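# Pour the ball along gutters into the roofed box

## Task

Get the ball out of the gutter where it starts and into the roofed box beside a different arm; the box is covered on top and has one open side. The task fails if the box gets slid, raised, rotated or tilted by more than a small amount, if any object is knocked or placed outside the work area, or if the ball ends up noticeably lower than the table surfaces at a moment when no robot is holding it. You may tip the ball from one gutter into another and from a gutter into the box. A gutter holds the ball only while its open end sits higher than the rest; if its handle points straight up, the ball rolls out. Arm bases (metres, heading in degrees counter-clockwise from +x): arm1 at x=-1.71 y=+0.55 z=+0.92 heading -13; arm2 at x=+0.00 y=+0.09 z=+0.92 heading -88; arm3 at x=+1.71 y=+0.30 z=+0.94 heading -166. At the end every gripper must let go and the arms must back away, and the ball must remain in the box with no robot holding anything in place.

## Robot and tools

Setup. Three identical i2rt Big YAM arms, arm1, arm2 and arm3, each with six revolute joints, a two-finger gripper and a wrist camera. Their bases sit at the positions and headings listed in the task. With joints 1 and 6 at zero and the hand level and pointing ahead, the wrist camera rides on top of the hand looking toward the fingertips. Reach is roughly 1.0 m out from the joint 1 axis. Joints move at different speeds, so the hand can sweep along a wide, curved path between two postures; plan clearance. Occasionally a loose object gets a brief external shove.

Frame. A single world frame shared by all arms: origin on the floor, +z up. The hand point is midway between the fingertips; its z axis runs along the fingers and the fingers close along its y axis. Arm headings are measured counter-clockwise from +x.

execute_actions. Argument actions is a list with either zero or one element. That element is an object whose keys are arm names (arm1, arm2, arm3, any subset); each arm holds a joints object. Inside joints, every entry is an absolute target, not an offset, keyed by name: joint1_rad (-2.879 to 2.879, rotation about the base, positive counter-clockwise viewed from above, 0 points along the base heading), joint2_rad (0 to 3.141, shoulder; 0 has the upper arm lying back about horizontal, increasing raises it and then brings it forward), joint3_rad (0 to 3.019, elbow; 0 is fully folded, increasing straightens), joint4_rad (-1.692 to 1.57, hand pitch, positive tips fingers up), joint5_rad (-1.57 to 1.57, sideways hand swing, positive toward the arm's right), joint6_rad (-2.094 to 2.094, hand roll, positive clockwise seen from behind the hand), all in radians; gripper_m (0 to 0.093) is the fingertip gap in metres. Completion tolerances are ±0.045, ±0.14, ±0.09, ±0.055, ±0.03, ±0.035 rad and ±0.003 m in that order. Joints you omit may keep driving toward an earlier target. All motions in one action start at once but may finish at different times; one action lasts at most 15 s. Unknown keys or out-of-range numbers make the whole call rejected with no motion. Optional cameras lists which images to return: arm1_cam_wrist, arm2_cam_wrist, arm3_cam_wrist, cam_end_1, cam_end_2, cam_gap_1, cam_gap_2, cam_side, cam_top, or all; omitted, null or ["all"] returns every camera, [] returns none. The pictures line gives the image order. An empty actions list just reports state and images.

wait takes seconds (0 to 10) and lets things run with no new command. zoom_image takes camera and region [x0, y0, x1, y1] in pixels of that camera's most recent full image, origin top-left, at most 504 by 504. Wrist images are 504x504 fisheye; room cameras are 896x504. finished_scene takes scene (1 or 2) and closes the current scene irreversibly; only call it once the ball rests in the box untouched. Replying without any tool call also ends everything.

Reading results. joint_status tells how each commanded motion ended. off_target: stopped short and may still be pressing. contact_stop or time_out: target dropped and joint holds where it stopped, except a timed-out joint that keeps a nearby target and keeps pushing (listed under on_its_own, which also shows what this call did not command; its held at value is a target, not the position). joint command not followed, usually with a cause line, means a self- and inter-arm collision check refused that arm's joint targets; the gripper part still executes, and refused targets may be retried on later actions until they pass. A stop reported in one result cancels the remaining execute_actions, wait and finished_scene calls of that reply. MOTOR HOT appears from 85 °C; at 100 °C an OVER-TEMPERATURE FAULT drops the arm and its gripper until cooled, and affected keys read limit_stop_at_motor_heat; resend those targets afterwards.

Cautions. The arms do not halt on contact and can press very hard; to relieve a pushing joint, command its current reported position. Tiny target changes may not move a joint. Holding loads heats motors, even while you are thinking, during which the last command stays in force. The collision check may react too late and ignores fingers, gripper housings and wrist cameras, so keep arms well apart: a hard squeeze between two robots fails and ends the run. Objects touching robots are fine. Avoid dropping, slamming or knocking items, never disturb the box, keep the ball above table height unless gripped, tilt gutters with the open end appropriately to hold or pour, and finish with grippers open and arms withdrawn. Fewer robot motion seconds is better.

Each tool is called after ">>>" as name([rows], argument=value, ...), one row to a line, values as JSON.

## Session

>>> execute_actions(actions=[])

Scene clock: 0.00 s.
arm1.joint_positions: joint1_rad=+0.158 joint2_rad=+0.544 joint3_rad=+1.627 joint4_rad=-1.250 joint5_rad=+0.272 joint6_rad=+0.303 gripper_m=+0.095
arm1.joint_status: not commanded
arm1.hand: x=-1.5794 y=+0.4899 z=+1.6008 quat_wxyz=(-0.651, -0.230, -0.723, +0.026) (m; scene frame)
arm2.joint_positions: joint1_rad=+0.716 joint2_rad=+0.556 joint3_rad=+1.320 joint4_rad=-1.554 joint5_rad=-0.243 joint6_rad=+0.649 gripper_m=+0.094
arm2.joint_status: not commanded
arm2.hand: x=+0.1512 y=-0.0157 z=+1.4024 quat_wxyz=(-0.389, -0.578, -0.713, -0.082) (m; scene frame)
arm3.joint_positions: joint1_rad=+0.085 joint2_rad=+0.433 joint3_rad=+1.489 joint4_rad=-1.486 joint5_rad=-0.020 joint6_rad=+0.102 gripper_m=+0.095
arm3.joint_status: not commanded
arm3.hand: x=+1.5995 y=+0.2581 z=+1.5203 quat_wxyz=(-0.121, -0.838, -0.098, +0.523) (m; scene frame)
pictures: arm1_cam_wrist, arm2_cam_wrist, arm3_cam_wrist, cam_end_1, cam_end_2, cam_gap_1, cam_gap_2, cam_side, cam_top
Images, in order (width x height): arm1_cam_wrist 504x504, arm2_cam_wrist 504x504, arm3_cam_wrist 504x504, cam_end_1 896x504, cam_end_2 896x504, cam_gap_1 896x504, cam_gap_2 896x504, cam_side 896x504, cam_top 896x504.

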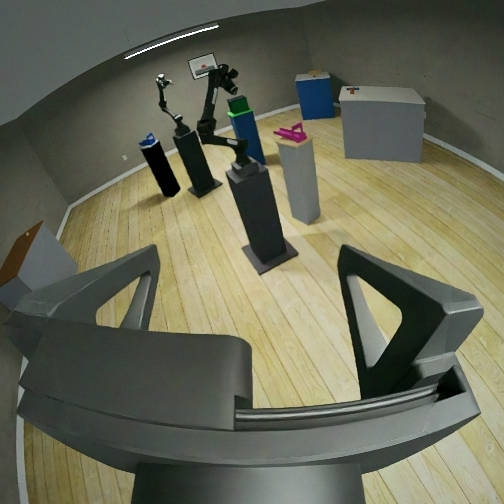

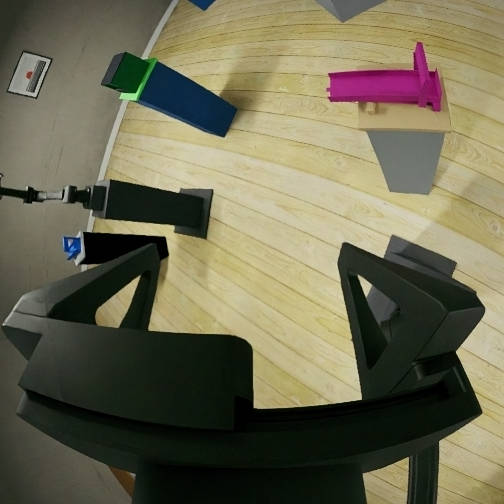

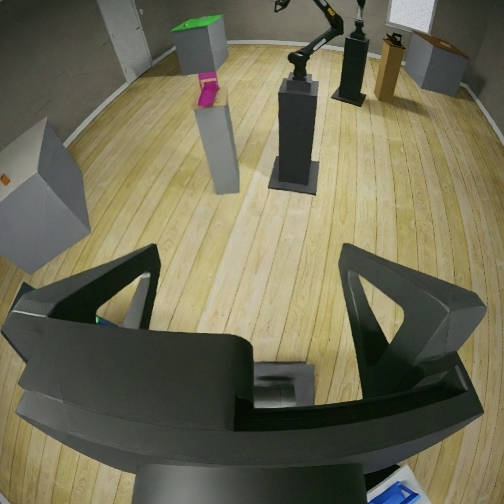

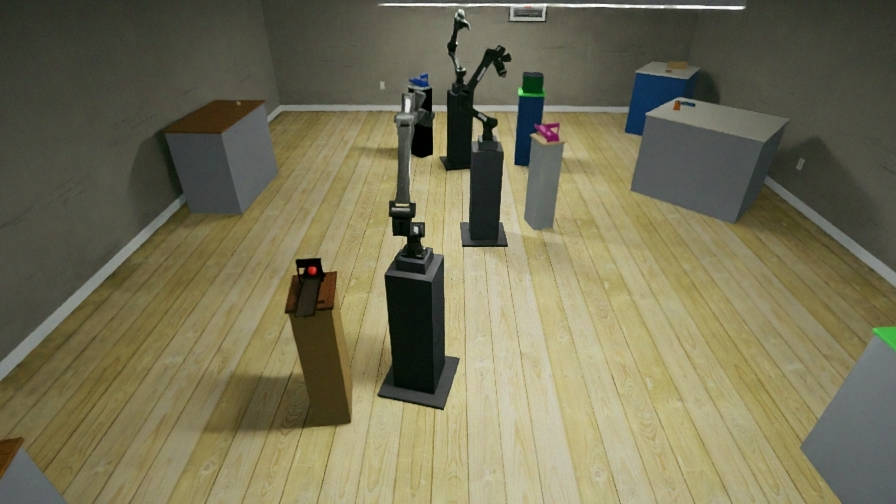

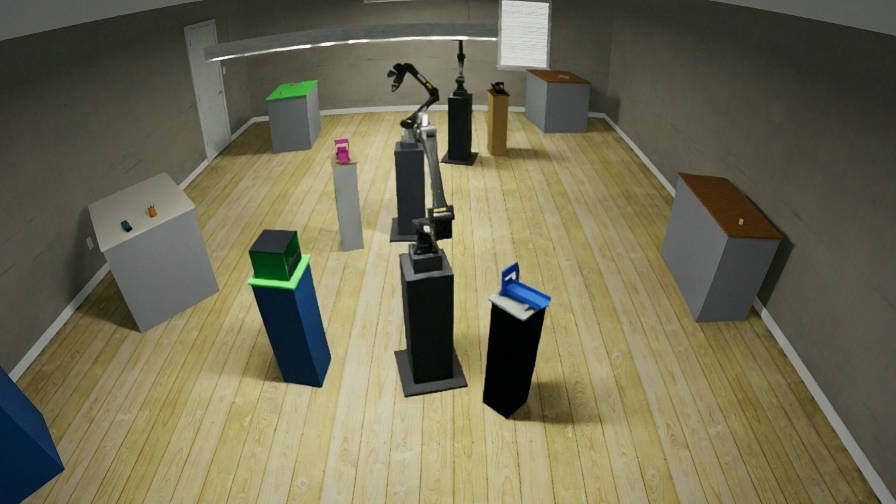

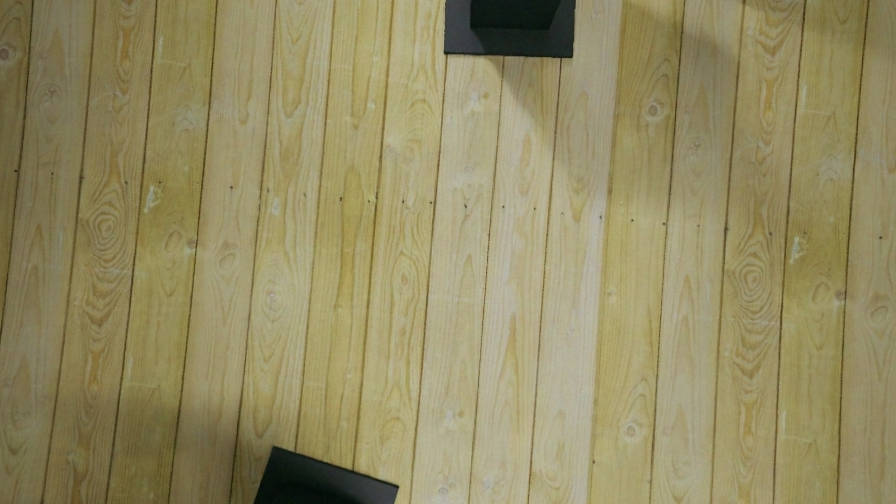

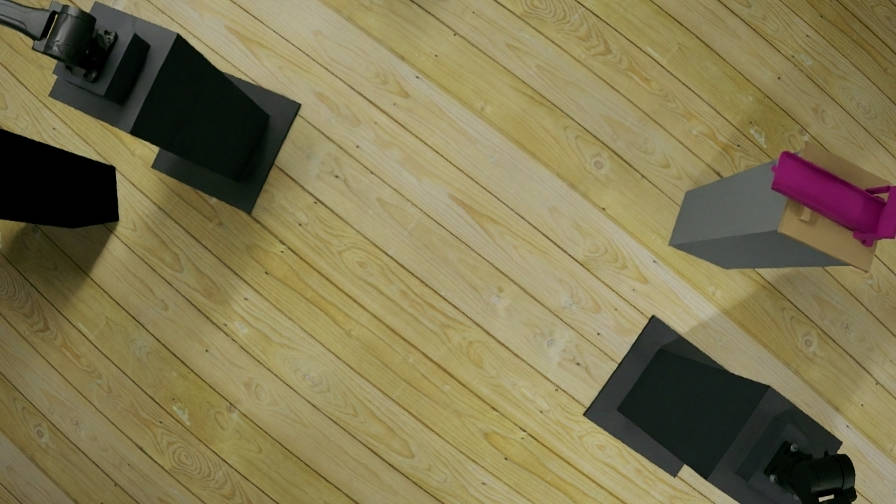

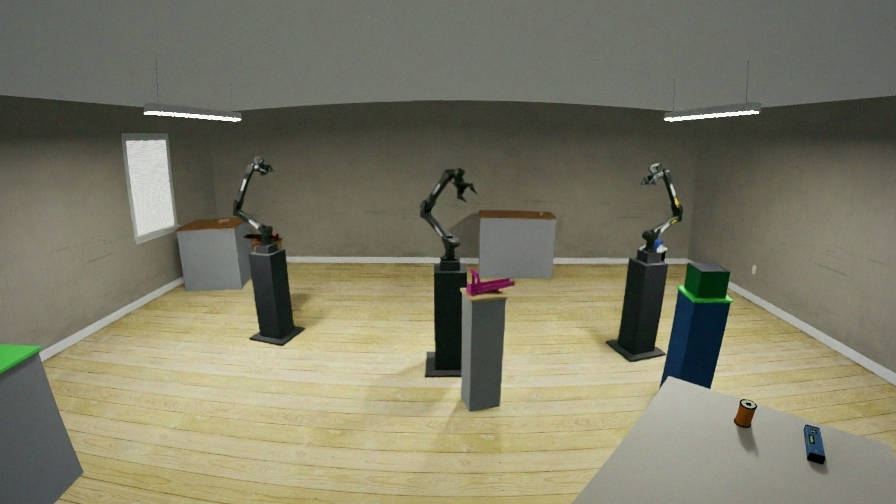

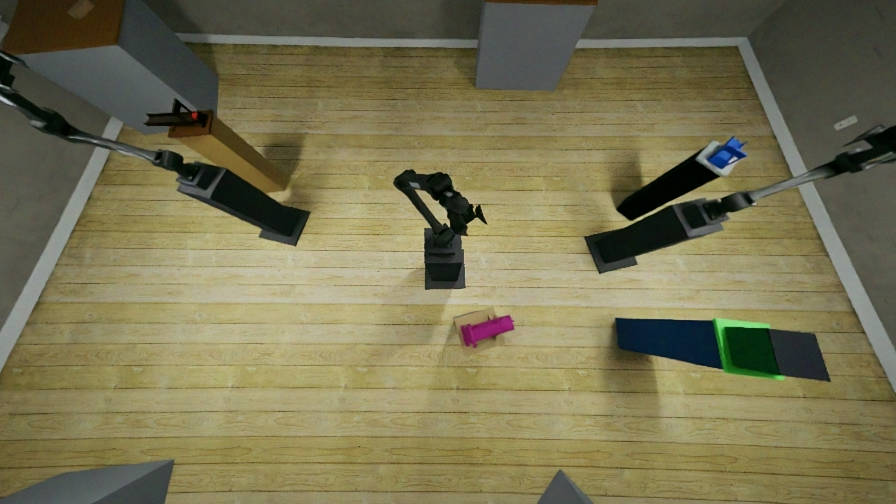

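>>> zoom_image(camera="arm2_cam_wrist", region=[310, 30, 470, 150])

>>> zoom_image(camera="cam_end_1", region=[260, 230, 460, 340])

>>> zoom_image(camera="cam_end_2", region=[230, 210, 570, 340])

>>> zoom_image(camera="cam_top", region=[130, 80, 320, 250])

>>> zoom_image(camera="cam_top", region=[580, 120, 860, 400])

Region (310, 30, 470, 150) of arm2_cam_wrist's 504x504 image, scaled by 3.150, with more detail than that image has; it fills the top 378 rows of this view, and the rest is white.

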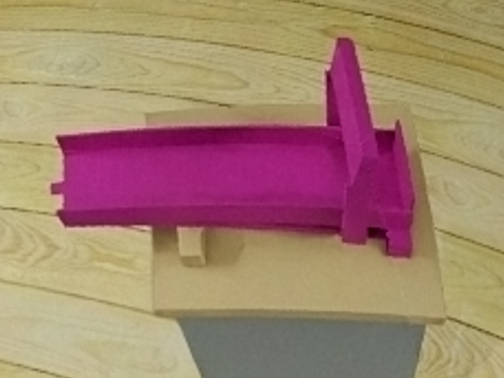

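Region (260, 230, 460, 340) of cam_end_1's 896x504 image, scaled by 2.520, with more detail than that image has; it fills the top 277 rows of this view, and the rest is white.

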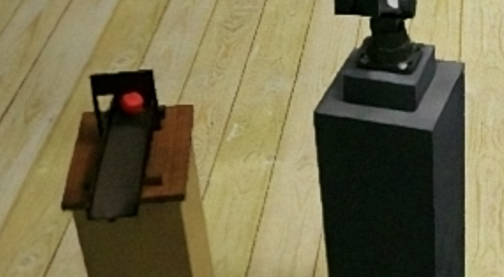

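Region (230, 210, 570, 340) of cam_end_2's 896x504 image, scaled by 1.482, with more detail than that image has; it fills the top 193 rows of this view, and the rest is white.

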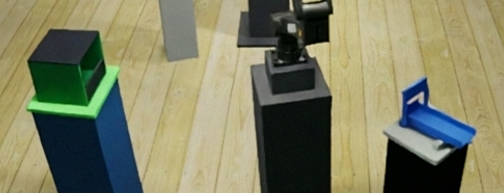

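Region (130, 80, 320, 250) of cam_top's 896x504 image, scaled by 2.653, with more detail than that image has; it fills the top 451 rows of this view, and the rest is white.

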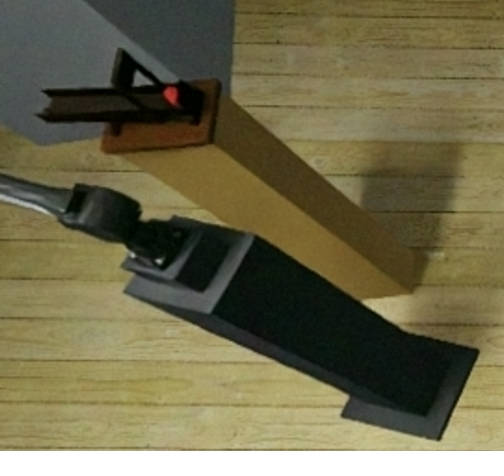

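Region (580, 120, 860, 400) of cam_top's 896x504 image, scaled by 1.800, with more detail than that image has.

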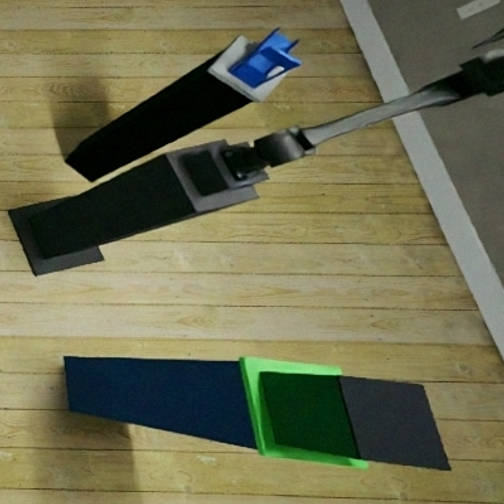

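>>> execute_actions([
  {"arm1": {"joints": {"joint1_rad": 2.075, "joint2_rad": 1.63, "joint3_rad": 1.48, "joint4_rad": -1.35, "joint5_rad": -0.2, "joint6_rad": 0.28, "gripper_m": 0.08}}, "arm2": {"joints": {"joint1_rad": 0.168, "joint2_rad": 1.785, "joint3_rad": 1.72, "joint4_rad": -1.475, "joint5_rad": -0.2, "joint6_rad": -0.09, "gripper_m": 0.08}}, "arm3": {"joints": {"joint1_rad": -2.32, "joint2_rad": 1.34, "joint3_rad": 1.125, "joint4_rad": -1.145, "joint5_rad": 0.05, "joint6_rad": -1.31, "gripper_m": 0.08}}},
], cameras=["arm1_cam_wrist", "arm2_cam_wrist", "arm3_cam_wrist", "cam_end_1", "cam_end_2"])

Scene clock: 3.67 s.
arm1.joint_positions: joint1_rad=+2.079 joint2_rad=+1.635 joint3_rad=+1.488 joint4_rad=-1.335 joint5_rad=-0.201 joint6_rad=+0.292 gripper_m=+0.080
arm1.joint_status: all done
arm1.hand: x=-1.8894 y=+1.0348 z=+1.1242 quat_wxyz=(+0.060, +0.701, -0.706, -0.084) (m; scene frame)
arm2.joint_positions: joint1_rad=+0.170 joint2_rad=+1.801 joint3_rad=+1.706 joint4_rad=-1.476 joint5_rad=-0.203 joint6_rad=-0.082 gripper_m=+0.080
arm2.joint_status: all done
arm2.hand: x=+0.1485 y=-0.4479 z=+1.1283 quat_wxyz=(-0.070, -0.593, -0.799, -0.077) (m; scene frame)
arm3.joint_positions: joint1_rad=-2.323 joint2_rad=+1.341 joint3_rad=+1.128 joint4_rad=-1.148 joint5_rad=+0.048 joint6_rad=-1.303 gripper_m=+0.080
arm3.joint_status: all done
arm3.hand: x=+1.9306 y=+0.6660 z=+1.1364 quat_wxyz=(+0.104, -0.918, +0.381, -0.040) (m; scene frame)
pictures: arm1_cam_wrist, arm2_cam_wrist, arm3_cam_wrist, cam_end_1, cam_end_2
Images, in order (width x height): arm1_cam_wrist 504x504, arm2_cam_wrist 504x504, arm3_cam_wrist 504x504, cam_end_1 896x504, cam_end_2 896x504.

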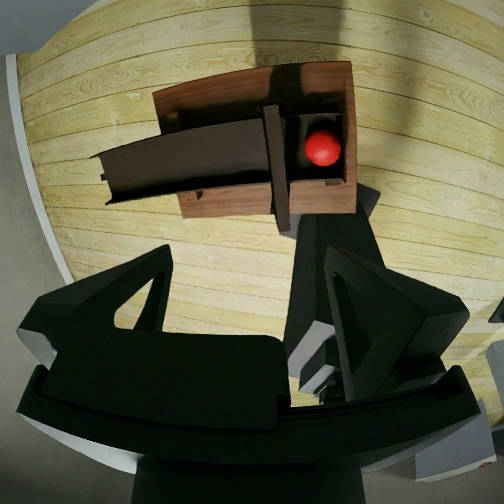

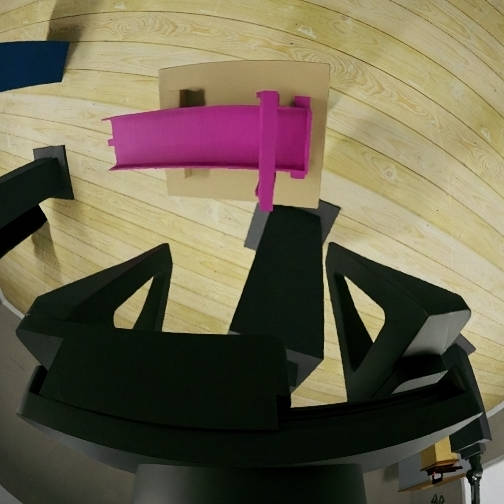

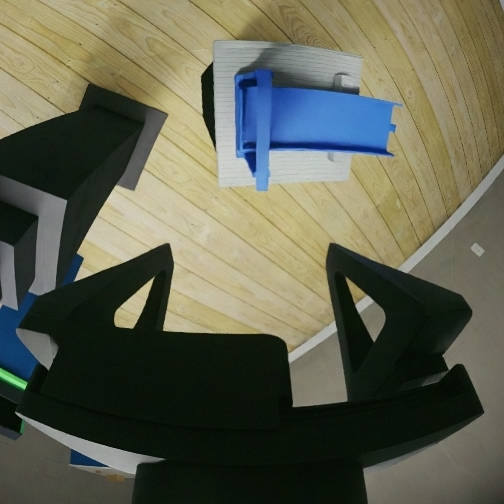

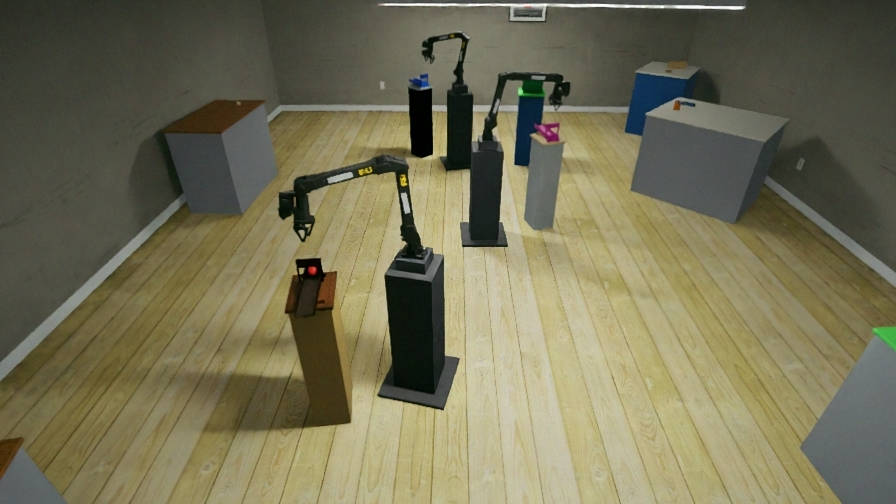

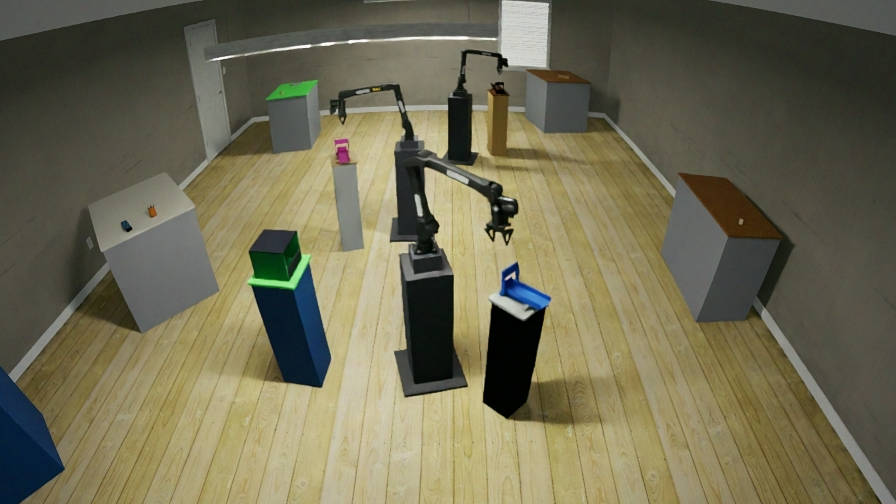

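Estimates were close. Zoom for precise handle positions.

>>> zoom_image(camera="arm1_cam_wrist", region=[80, 50, 380, 250])

>>> zoom_image(camera="arm2_cam_wrist", region=[90, 50, 350, 230])

>>> zoom_image(camera="arm3_cam_wrist", region=[190, 30, 420, 210])

Region (80, 50, 380, 250) of arm1_cam_wrist's 504x504 image, scaled by 1.680, with more detail than that image has.

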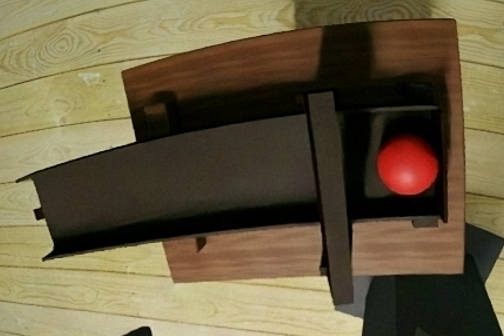

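Region (90, 50, 350, 230) of arm2_cam_wrist's 504x504 image, scaled by 1.938, with more detail than that image has; it fills the top 349 rows of this view, and the rest is white.

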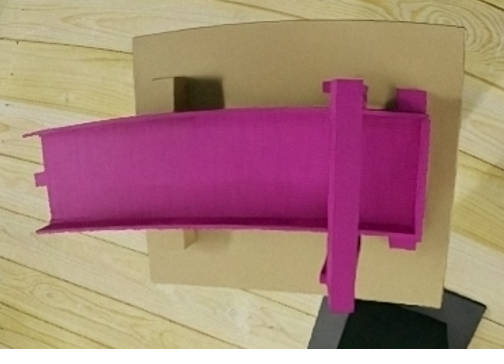

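Region (190, 30, 420, 210) of arm3_cam_wrist's 504x504 image, scaled by 2.191, with more detail than that image has; it fills the top 394 rows of this view, and the rest is white.

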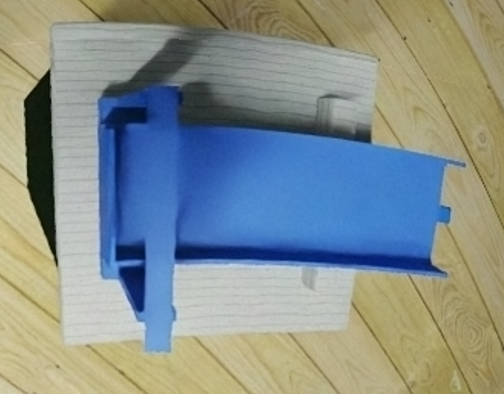

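>>> execute_actions([
  {"arm1": {"joints": {"joint1_rad": 2.075, "joint2_rad": 1.805, "joint3_rad": 1.31, "joint4_rad": -1.025, "joint5_rad": -0.25, "joint6_rad": 0.137, "gripper_m": 0.07}}, "arm2": {"joints": {"joint1_rad": 0.205, "joint2_rad": 1.975, "joint3_rad": 1.505, "joint4_rad": -1.10, "joint5_rad": -0.222, "joint6_rad": -0.052, "gripper_m": 0.07}}, "arm3": {"joints": {"joint1_rad": -2.272, "joint2_rad": 1.555, "joint3_rad": 1.06, "joint4_rad": -0.86, "joint5_rad": 0.07, "joint6_rad": -1.24, "gripper_m": 0.085}}},
], cameras=["arm1_cam_wrist", "arm2_cam_wrist", "arm3_cam_wrist"])

Scene clock: 6.23 s.
arm1.joint_positions: joint1_rad=+2.079 joint2_rad=+1.801 joint3_rad=+1.304 joint4_rad=-1.040 joint5_rad=-0.248 joint6_rad=+0.151 gripper_m=+0.070
arm1.joint_status: all done
arm1.hand: x=-1.8965 y=+1.0386 z=+0.9788 quat_wxyz=(+0.089, +0.746, -0.656, -0.078) (m; scene frame)
arm2.joint_positions: joint1_rad=+0.201 joint2_rad=+1.991 joint3_rad=+1.490 joint4_rad=-1.110 joint5_rad=-0.219 joint6_rad=-0.060 gripper_m=+0.070
arm2.joint_status: all done
arm2.hand: x=+0.1710 y=-0.4517 z=+0.9466 quat_wxyz=(-0.058, -0.590, -0.799, -0.097) (m; scene frame)
arm3.joint_positions: joint1_rad=-2.272 joint2_rad=+1.566 joint3_rad=+1.064 joint4_rad=-0.870 joint5_rad=+0.066 joint6_rad=-1.246 gripper_m=+0.085
arm3.joint_status: all done
arm3.hand: x=+1.9353 y=+0.7159 z=+1.0281 quat_wxyz=(+0.099, -0.917, +0.384, -0.043) (m; scene frame)
pictures: arm1_cam_wrist, arm2_cam_wrist, arm3_cam_wrist
Images, in order (width x height): arm1_cam_wrist 504x504, arm2_cam_wrist 504x504, arm3_cam_wrist 504x504.

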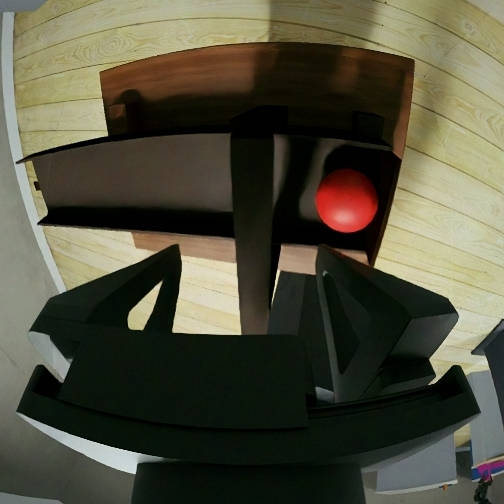

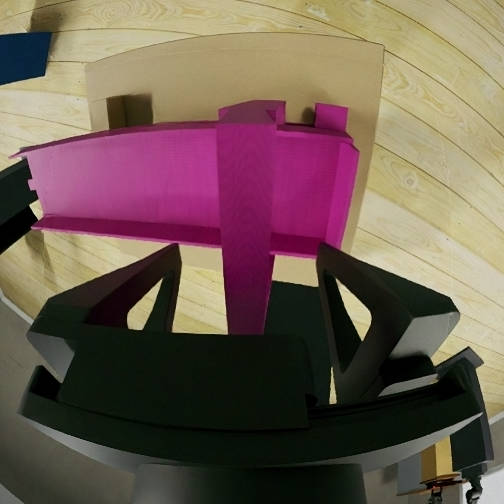

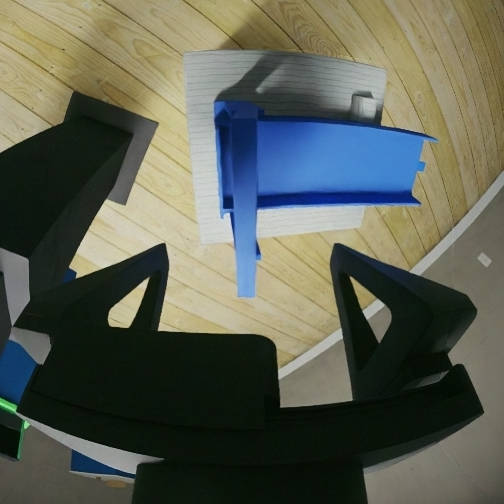

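>>> execute_actions([
  {"arm1": {"joints": {"gripper_m": 0}}, "arm2": {"joints": {"joint2_rad": 1.955, "gripper_m": 0.04}}, "arm3": {"joints": {"joint2_rad": 1.672, "joint3_rad": 1.018, "joint4_rad": -0.695, "gripper_m": 0.06}}},
], cameras=["arm1_cam_wrist", "arm2_cam_wrist", "arm3_cam_wrist"])

Scene clock: 7.63 s.
arm1.joint_positions: joint1_rad=+2.079 joint2_rad=+1.801 joint3_rad=+1.304 joint4_rad=-1.039 joint5_rad=-0.245 joint6_rad=+0.147 gripper_m=+0.012
arm1.joint_status: gripper_m off_target (ended at +0.012, target +0.000)
arm1.hand: x=-1.8960 y=+1.0391 z=+0.9787 quat_wxyz=(+0.087, +0.747, -0.654, -0.078) (m; scene frame)
arm2.joint_positions: joint1_rad=+0.201 joint2_rad=+1.976 joint3_rad=+1.490 joint4_rad=-1.110 joint5_rad=-0.219 joint6_rad=-0.060 gripper_m=+0.040
arm2.joint_status: all done
arm2.hand: x=+0.1713 y=-0.4531 z=+0.9547 quat_wxyz=(-0.064, -0.590, -0.800, -0.093) (m; scene frame)
arm3.joint_positions: joint1_rad=-2.272 joint2_rad=+1.675 joint3_rad=+1.027 joint4_rad=-0.705 joint5_rad=+0.066 joint6_rad=-1.246 gripper_m=+0.060
arm3.joint_status: all done
arm3.hand: x=+1.9423 y=+0.7293 z=+0.9726 quat_wxyz=(+0.108, -0.916, +0.384, -0.043) (m; scene frame)
pictures: arm1_cam_wrist, arm2_cam_wrist, arm3_cam_wrist
Images, in order (width x height): arm1_cam_wrist 504x504, arm2_cam_wrist 504x504, arm3_cam_wrist 504x504.

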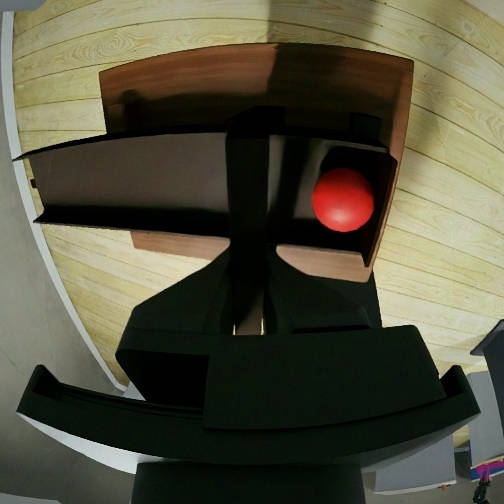

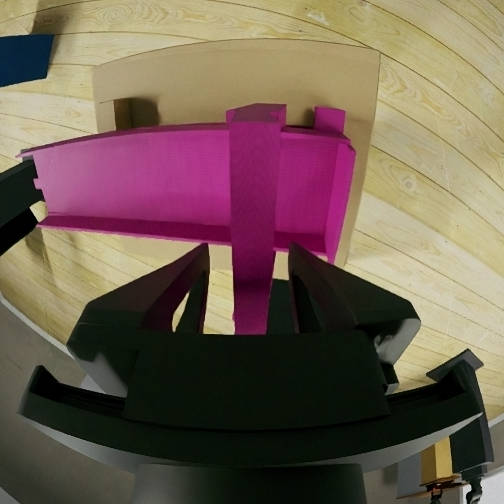

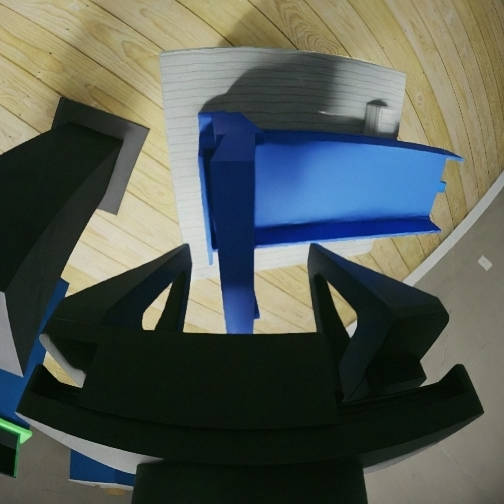

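>>> execute_actions([
  {"arm1": {"joints": {"joint2_rad": 1.46, "joint6_rad": 0.45, "gripper_m": 0}}, "arm2": {"joints": {"gripper_m": 0}}, "arm3": {"joints": {"joint4_rad": -0.735, "gripper_m": 0}}},
], cameras=["arm1_cam_wrist", "arm2_cam_wrist", "arm3_cam_wrist"])

Scene clock: 9.53 s.
arm1.joint_positions: joint1_rad=+2.079 joint2_rad=+1.466 joint3_rad=+1.301 joint4_rad=-1.038 joint5_rad=-0.246 joint6_rad=+0.435 gripper_m=+0.012
arm1.joint_status: gripper_m off_target (ended at +0.012, target +0.000); the others done
arm1.hand: x=-1.8966 y=+1.0327 z=+1.1448 quat_wxyz=(+0.027, +0.651, -0.728, -0.213) (m; scene frame)
arm2.joint_positions: joint1_rad=+0.201 joint2_rad=+1.976 joint3_rad=+1.490 joint4_rad=-1.109 joint5_rad=-0.219 joint6_rad=-0.058 gripper_m=+0.011
arm2.joint_status: gripper_m off_target (ended at +0.011, target +0.000)
arm2.hand: x=+0.1714 y=-0.4532 z=+0.9547 quat_wxyz=(-0.064, -0.590, -0.799, -0.093) (m; scene frame)
arm3.joint_positions: joint1_rad=-2.272 joint2_rad=+1.669 joint3_rad=+1.027 joint4_rad=-0.726 joint5_rad=+0.068 joint6_rad=-1.245 gripper_m=+0.012
arm3.joint_status: gripper_m off_target (ended at +0.012, target +0.000); the others done
arm3.hand: x=+1.9406 y=+0.7252 z=+0.9744 quat_wxyz=(+0.101, -0.916, +0.385, -0.043) (m; scene frame)
pictures: arm1_cam_wrist, arm2_cam_wrist, arm3_cam_wrist
Images, in order (width x height): arm1_cam_wrist 504x504, arm2_cam_wrist 504x504, arm3_cam_wrist 504x504.

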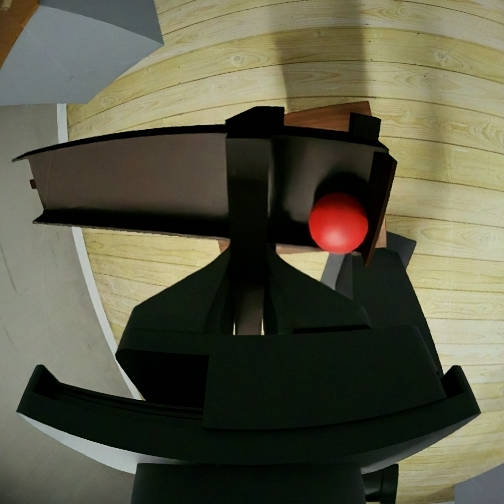

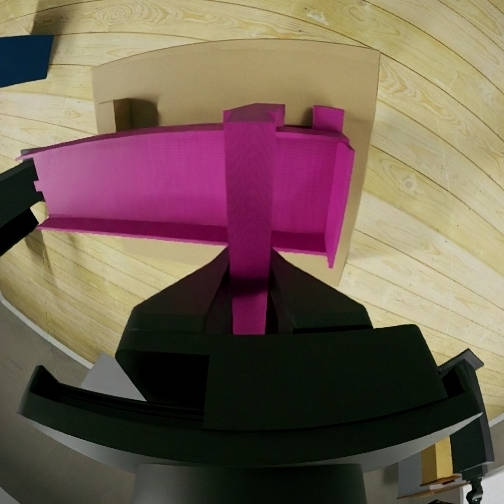

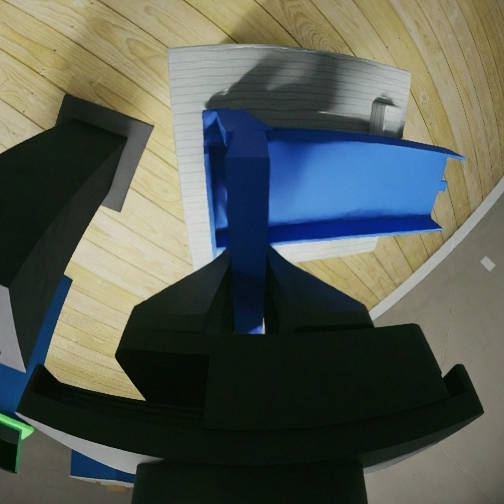

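>>> execute_actions([
  {"arm1": {"joints": {"joint1_rad": -0.024, "joint2_rad": 1.69, "joint3_rad": 1.975, "joint6_rad": 1.58, "gripper_m": 0}}, "arm2": {"joints": {"joint1_rad": -1.867, "joint2_rad": 1.89, "joint3_rad": 1.69, "joint4_rad": -0.925, "gripper_m": 0}}, "arm3": {"joints": {"joint1_rad": -0.4, "joint2_rad": 1.3, "gripper_m": 0}}},
], cameras=["arm1_cam_wrist", "cam_side", "cam_gap_1"])

Scene clock: 12.30 s.
arm1.joint_positions: joint1_rad=-0.032 joint2_rad=+1.715 joint3_rad=+1.926 joint4_rad=-1.026 joint5_rad=-0.245 joint6_rad=+1.569 gripper_m=+0.012
arm1.joint_status: gripper_m off_target (ended at +0.012, target +0.000); the others done
arm1.hand: x=-1.0511 y=+0.4098 z=+1.3251 quat_wxyz=(-0.224, -0.704, -0.594, -0.318) (m; scene frame)
arm2.joint_positions: joint1_rad=-1.872 joint2_rad=+1.912 joint3_rad=+1.654 joint4_rad=-0.924 joint5_rad=-0.216 joint6_rad=-0.058 gripper_m=+0.011
arm2.joint_status: gripper_m off_target (ended at +0.011, target +0.000); the others done
arm2.hand: x=-0.6611 y=+0.2249 z=+1.0586 quat_wxyz=(-0.075, -0.973, +0.078, +0.203) (m; scene frame)
arm3.joint_positions: joint1_rad=-0.395 joint2_rad=+1.311 joint3_rad=+1.013 joint4_rad=-0.735 joint5_rad=+0.068 joint6_rad=-1.243 gripper_m=+0.012
arm3.joint_status: gripper_m off_target (ended at +0.012, target +0.000); the others done
arm3.hand: x=+1.2401 y=+0.3866 z=+1.1279 quat_wxyz=(+0.195, -0.830, -0.491, +0.178) (m; scene frame)
pictures: arm1_cam_wrist, cam_gap_1, cam_side
Images, in order (width x height): arm1_cam_wrist 504x504, cam_gap_1 896x504, cam_side 896x504.

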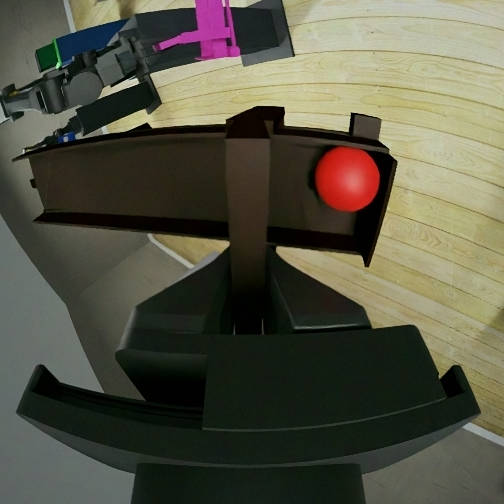

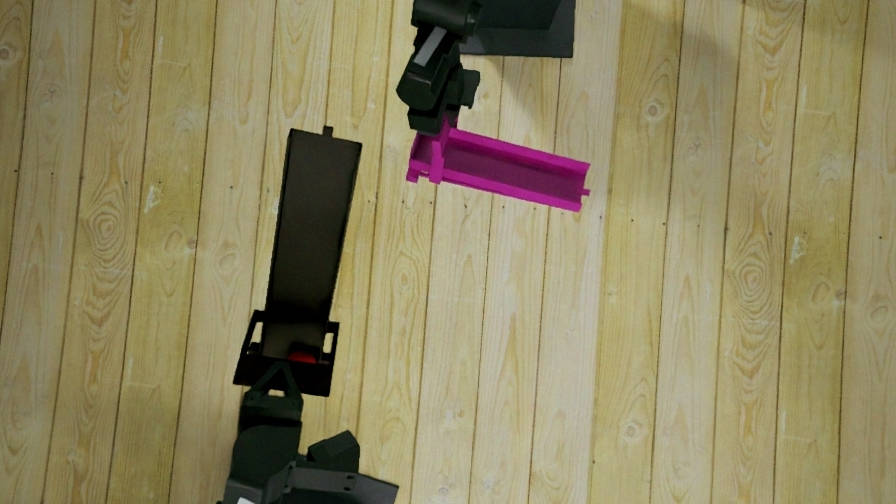

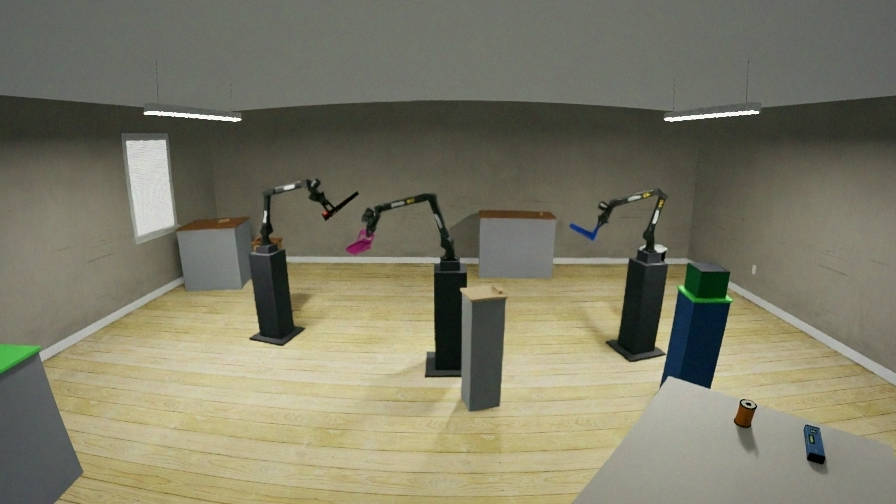

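>>> execute_actions([
  {"arm1": {"joints": {"joint1_rad": -0.012, "joint2_rad": 1.98, "joint4_rad": -1.215, "joint5_rad": 0.0, "gripper_m": 0}}, "arm2": {"joints": {"joint2_rad": 1.99, "joint5_rad": 0.0, "joint6_rad": 1.58, "gripper_m": 0}}, "arm3": {"joints": {"joint1_rad": 1.1, "joint2_rad": 1.32, "joint3_rad": 0.91, "joint4_rad": -0.93, "joint5_rad": 0.0, "joint6_rad": -1.577, "gripper_m": 0}}},
], cameras=["arm1_cam_wrist", "arm3_cam_wrist", "cam_side", "cam_gap_1"])

Scene clock: 14.70 s.
arm1.joint_positions: joint1_rad=-0.018 joint2_rad=+1.985 joint3_rad=+1.935 joint4_rad=-1.210 joint5_rad=-0.003 joint6_rad=+1.570 gripper_m=+0.012
arm1.joint_status: gripper_m off_target (ended at +0.012, target +0.000); the others done
arm1.hand: x=-1.0462 y=+0.3778 z=+1.1212 quat_wxyz=(-0.123, -0.780, -0.605, -0.103) (m; scene frame)
arm2.joint_positions: joint1_rad=-1.872 joint2_rad=+2.004 joint3_rad=+1.654 joint4_rad=-0.924 joint5_rad=-0.002 joint6_rad=+1.572 gripper_m=+0.011
arm2.joint_status: gripper_m off_target (ended at +0.011, target +0.000); the others done
arm2.hand: x=-0.6509 y=+0.2598 z=+0.9949 quat_wxyz=(-0.089, -0.603, +0.785, +0.113) (m; scene frame)
arm3.joint_positions: joint1_rad=+1.103 joint2_rad=+1.328 joint3_rad=+0.904 joint4_rad=-0.926 joint5_rad=+0.000 joint6_rad=-1.571 gripper_m=+0.012
arm3.joint_status: gripper_m off_target (ended at +0.012, target +0.000); the others done
arm3.hand: x=+1.6227 y=-0.0887 z=+1.0562 quat_wxyz=(+0.009, -0.114, -0.988, +0.108) (m; scene frame)
pictures: arm1_cam_wrist, arm3_cam_wrist, cam_gap_1, cam_side
Images, in order (width x height): arm1_cam_wrist 504x504, arm3_cam_wrist 504x504, cam_gap_1 896x504, cam_side 896x504.

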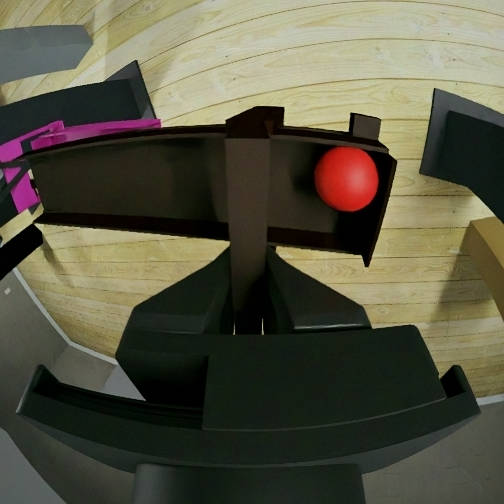

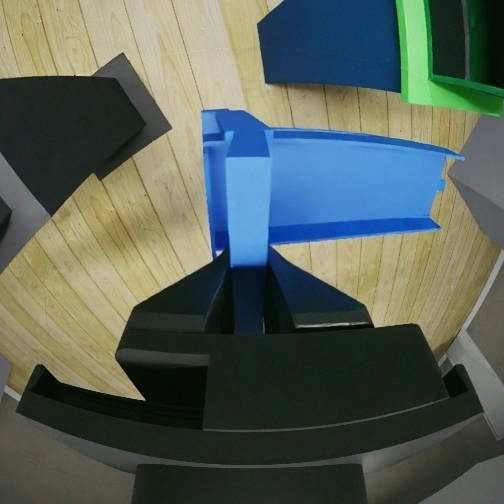

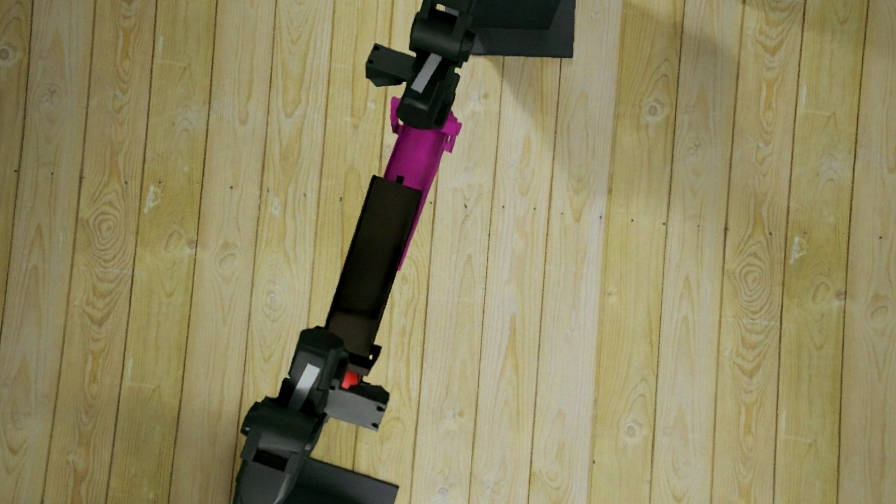

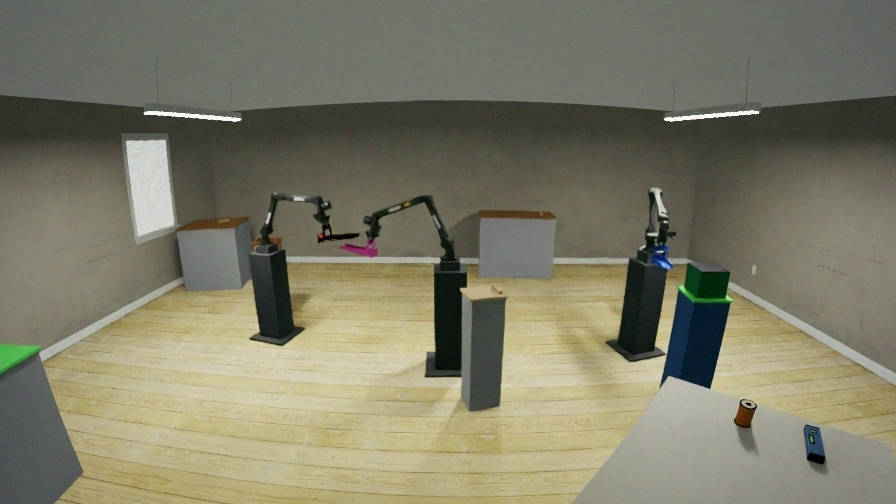

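>>> zoom_image(camera="cam_side", region=[305, 190, 400, 270])

>>> zoom_image(camera="arm3_cam_wrist", region=[344, 0, 504, 240])

Region (305, 190, 400, 270) of cam_side's 896x504 image, scaled by 5.305, with more detail than that image has; it fills the top 424 rows of this view, and the rest is white.

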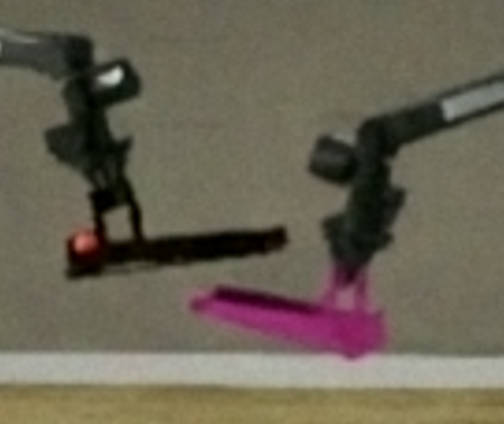

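Region (344, 0, 504, 240) of arm3_cam_wrist's 504x504 image, scaled by 2.100, with more detail than that image has.

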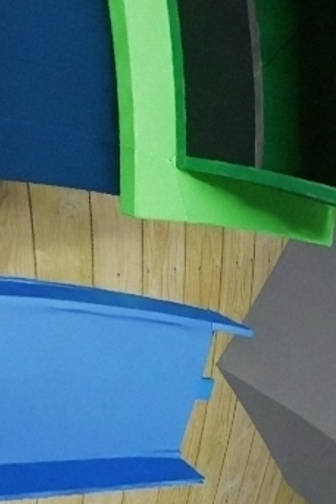

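>>> execute_actions([
  {"arm1": {"joints": {"joint2_rad": 2.0, "joint4_rad": -1.435, "gripper_m": 0}}, "arm2": {"joints": {"gripper_m": 0}}, "arm3": {"joints": {"joint1_rad": 1.43, "gripper_m": 0}}},
], cameras=["arm2_cam_wrist", "arm3_cam_wrist", "cam_side", "cam_gap_1"])

Scene clock: 16.13 s.
arm1.joint_positions: joint1_rad=-0.018 joint2_rad=+1.989 joint3_rad=+1.935 joint4_rad=-1.422 joint5_rad=-0.003 joint6_rad=+1.570 gripper_m=+0.012
arm1.joint_status: gripper_m off_target (ended at +0.012, target +0.000); the others done
arm1.hand: x=-1.0952 y=+0.3906 z=+1.1076 quat_wxyz=(-0.038, -0.789, -0.612, -0.037) (m; scene frame)
arm2.joint_positions: joint1_rad=-1.872 joint2_rad=+2.004 joint3_rad=+1.654 joint4_rad=-0.924 joint5_rad=-0.002 joint6_rad=+1.572 gripper_m=+0.011
arm2.joint_status: gripper_m off_target (ended at +0.011, target +0.000)
arm2.hand: x=-0.6509 y=+0.2598 z=+0.9949 quat_wxyz=(-0.089, -0.603, +0.785, +0.113) (m; scene frame)
arm3.joint_positions: joint1_rad=+1.437 joint2_rad=+1.328 joint3_rad=+0.904 joint4_rad=-0.926 joint5_rad=+0.000 joint6_rad=-1.572 gripper_m=+0.012
arm3.joint_status: gripper_m off_target (ended at +0.012, target +0.000); the others done
arm3.hand: x=+1.7551 y=-0.0972 z=+1.0572 quat_wxyz=(-0.010, +0.052, -0.993, +0.109) (m; scene frame)
pictures: arm2_cam_wrist, arm3_cam_wrist, cam_gap_1, cam_side
Images, in order (width x height): arm2_cam_wrist 504x504, arm3_cam_wrist 504x504, cam_gap_1 896x504, cam_side 896x504.

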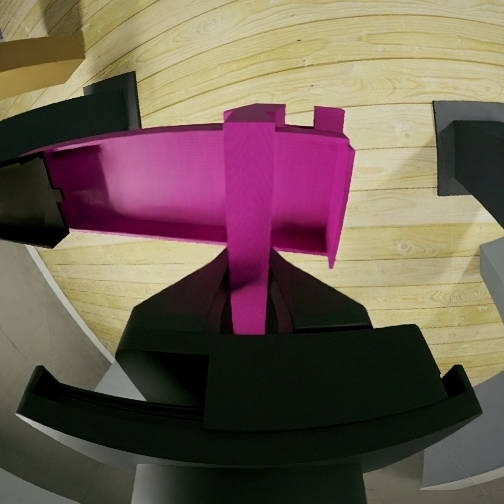

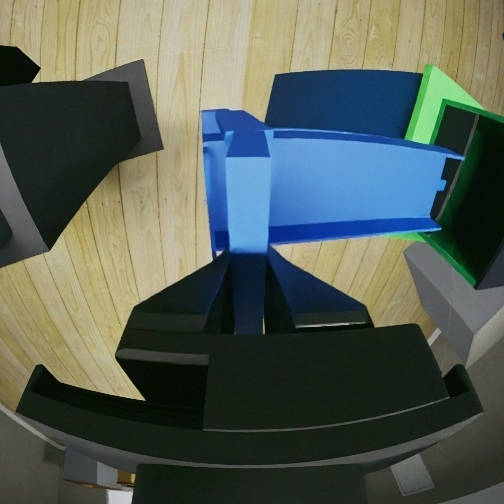

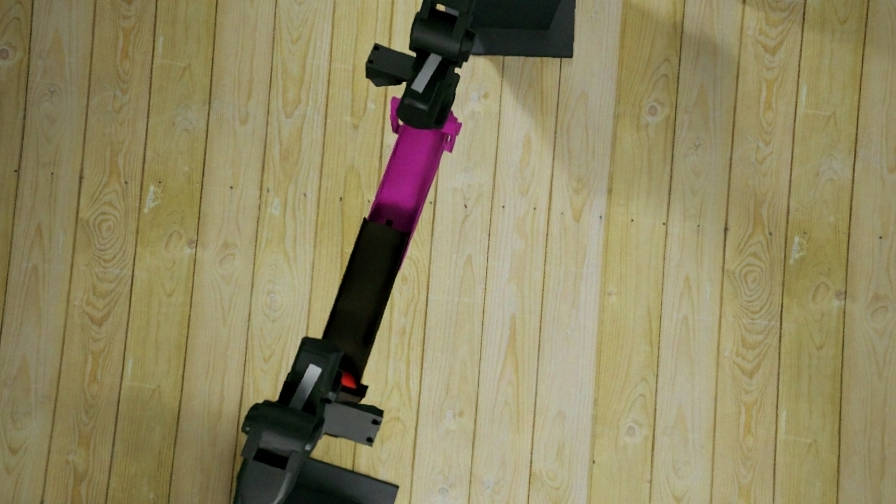

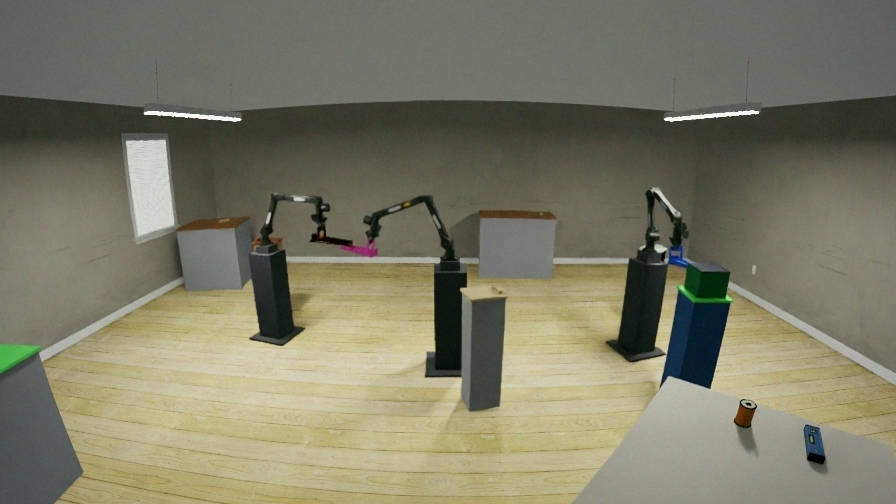

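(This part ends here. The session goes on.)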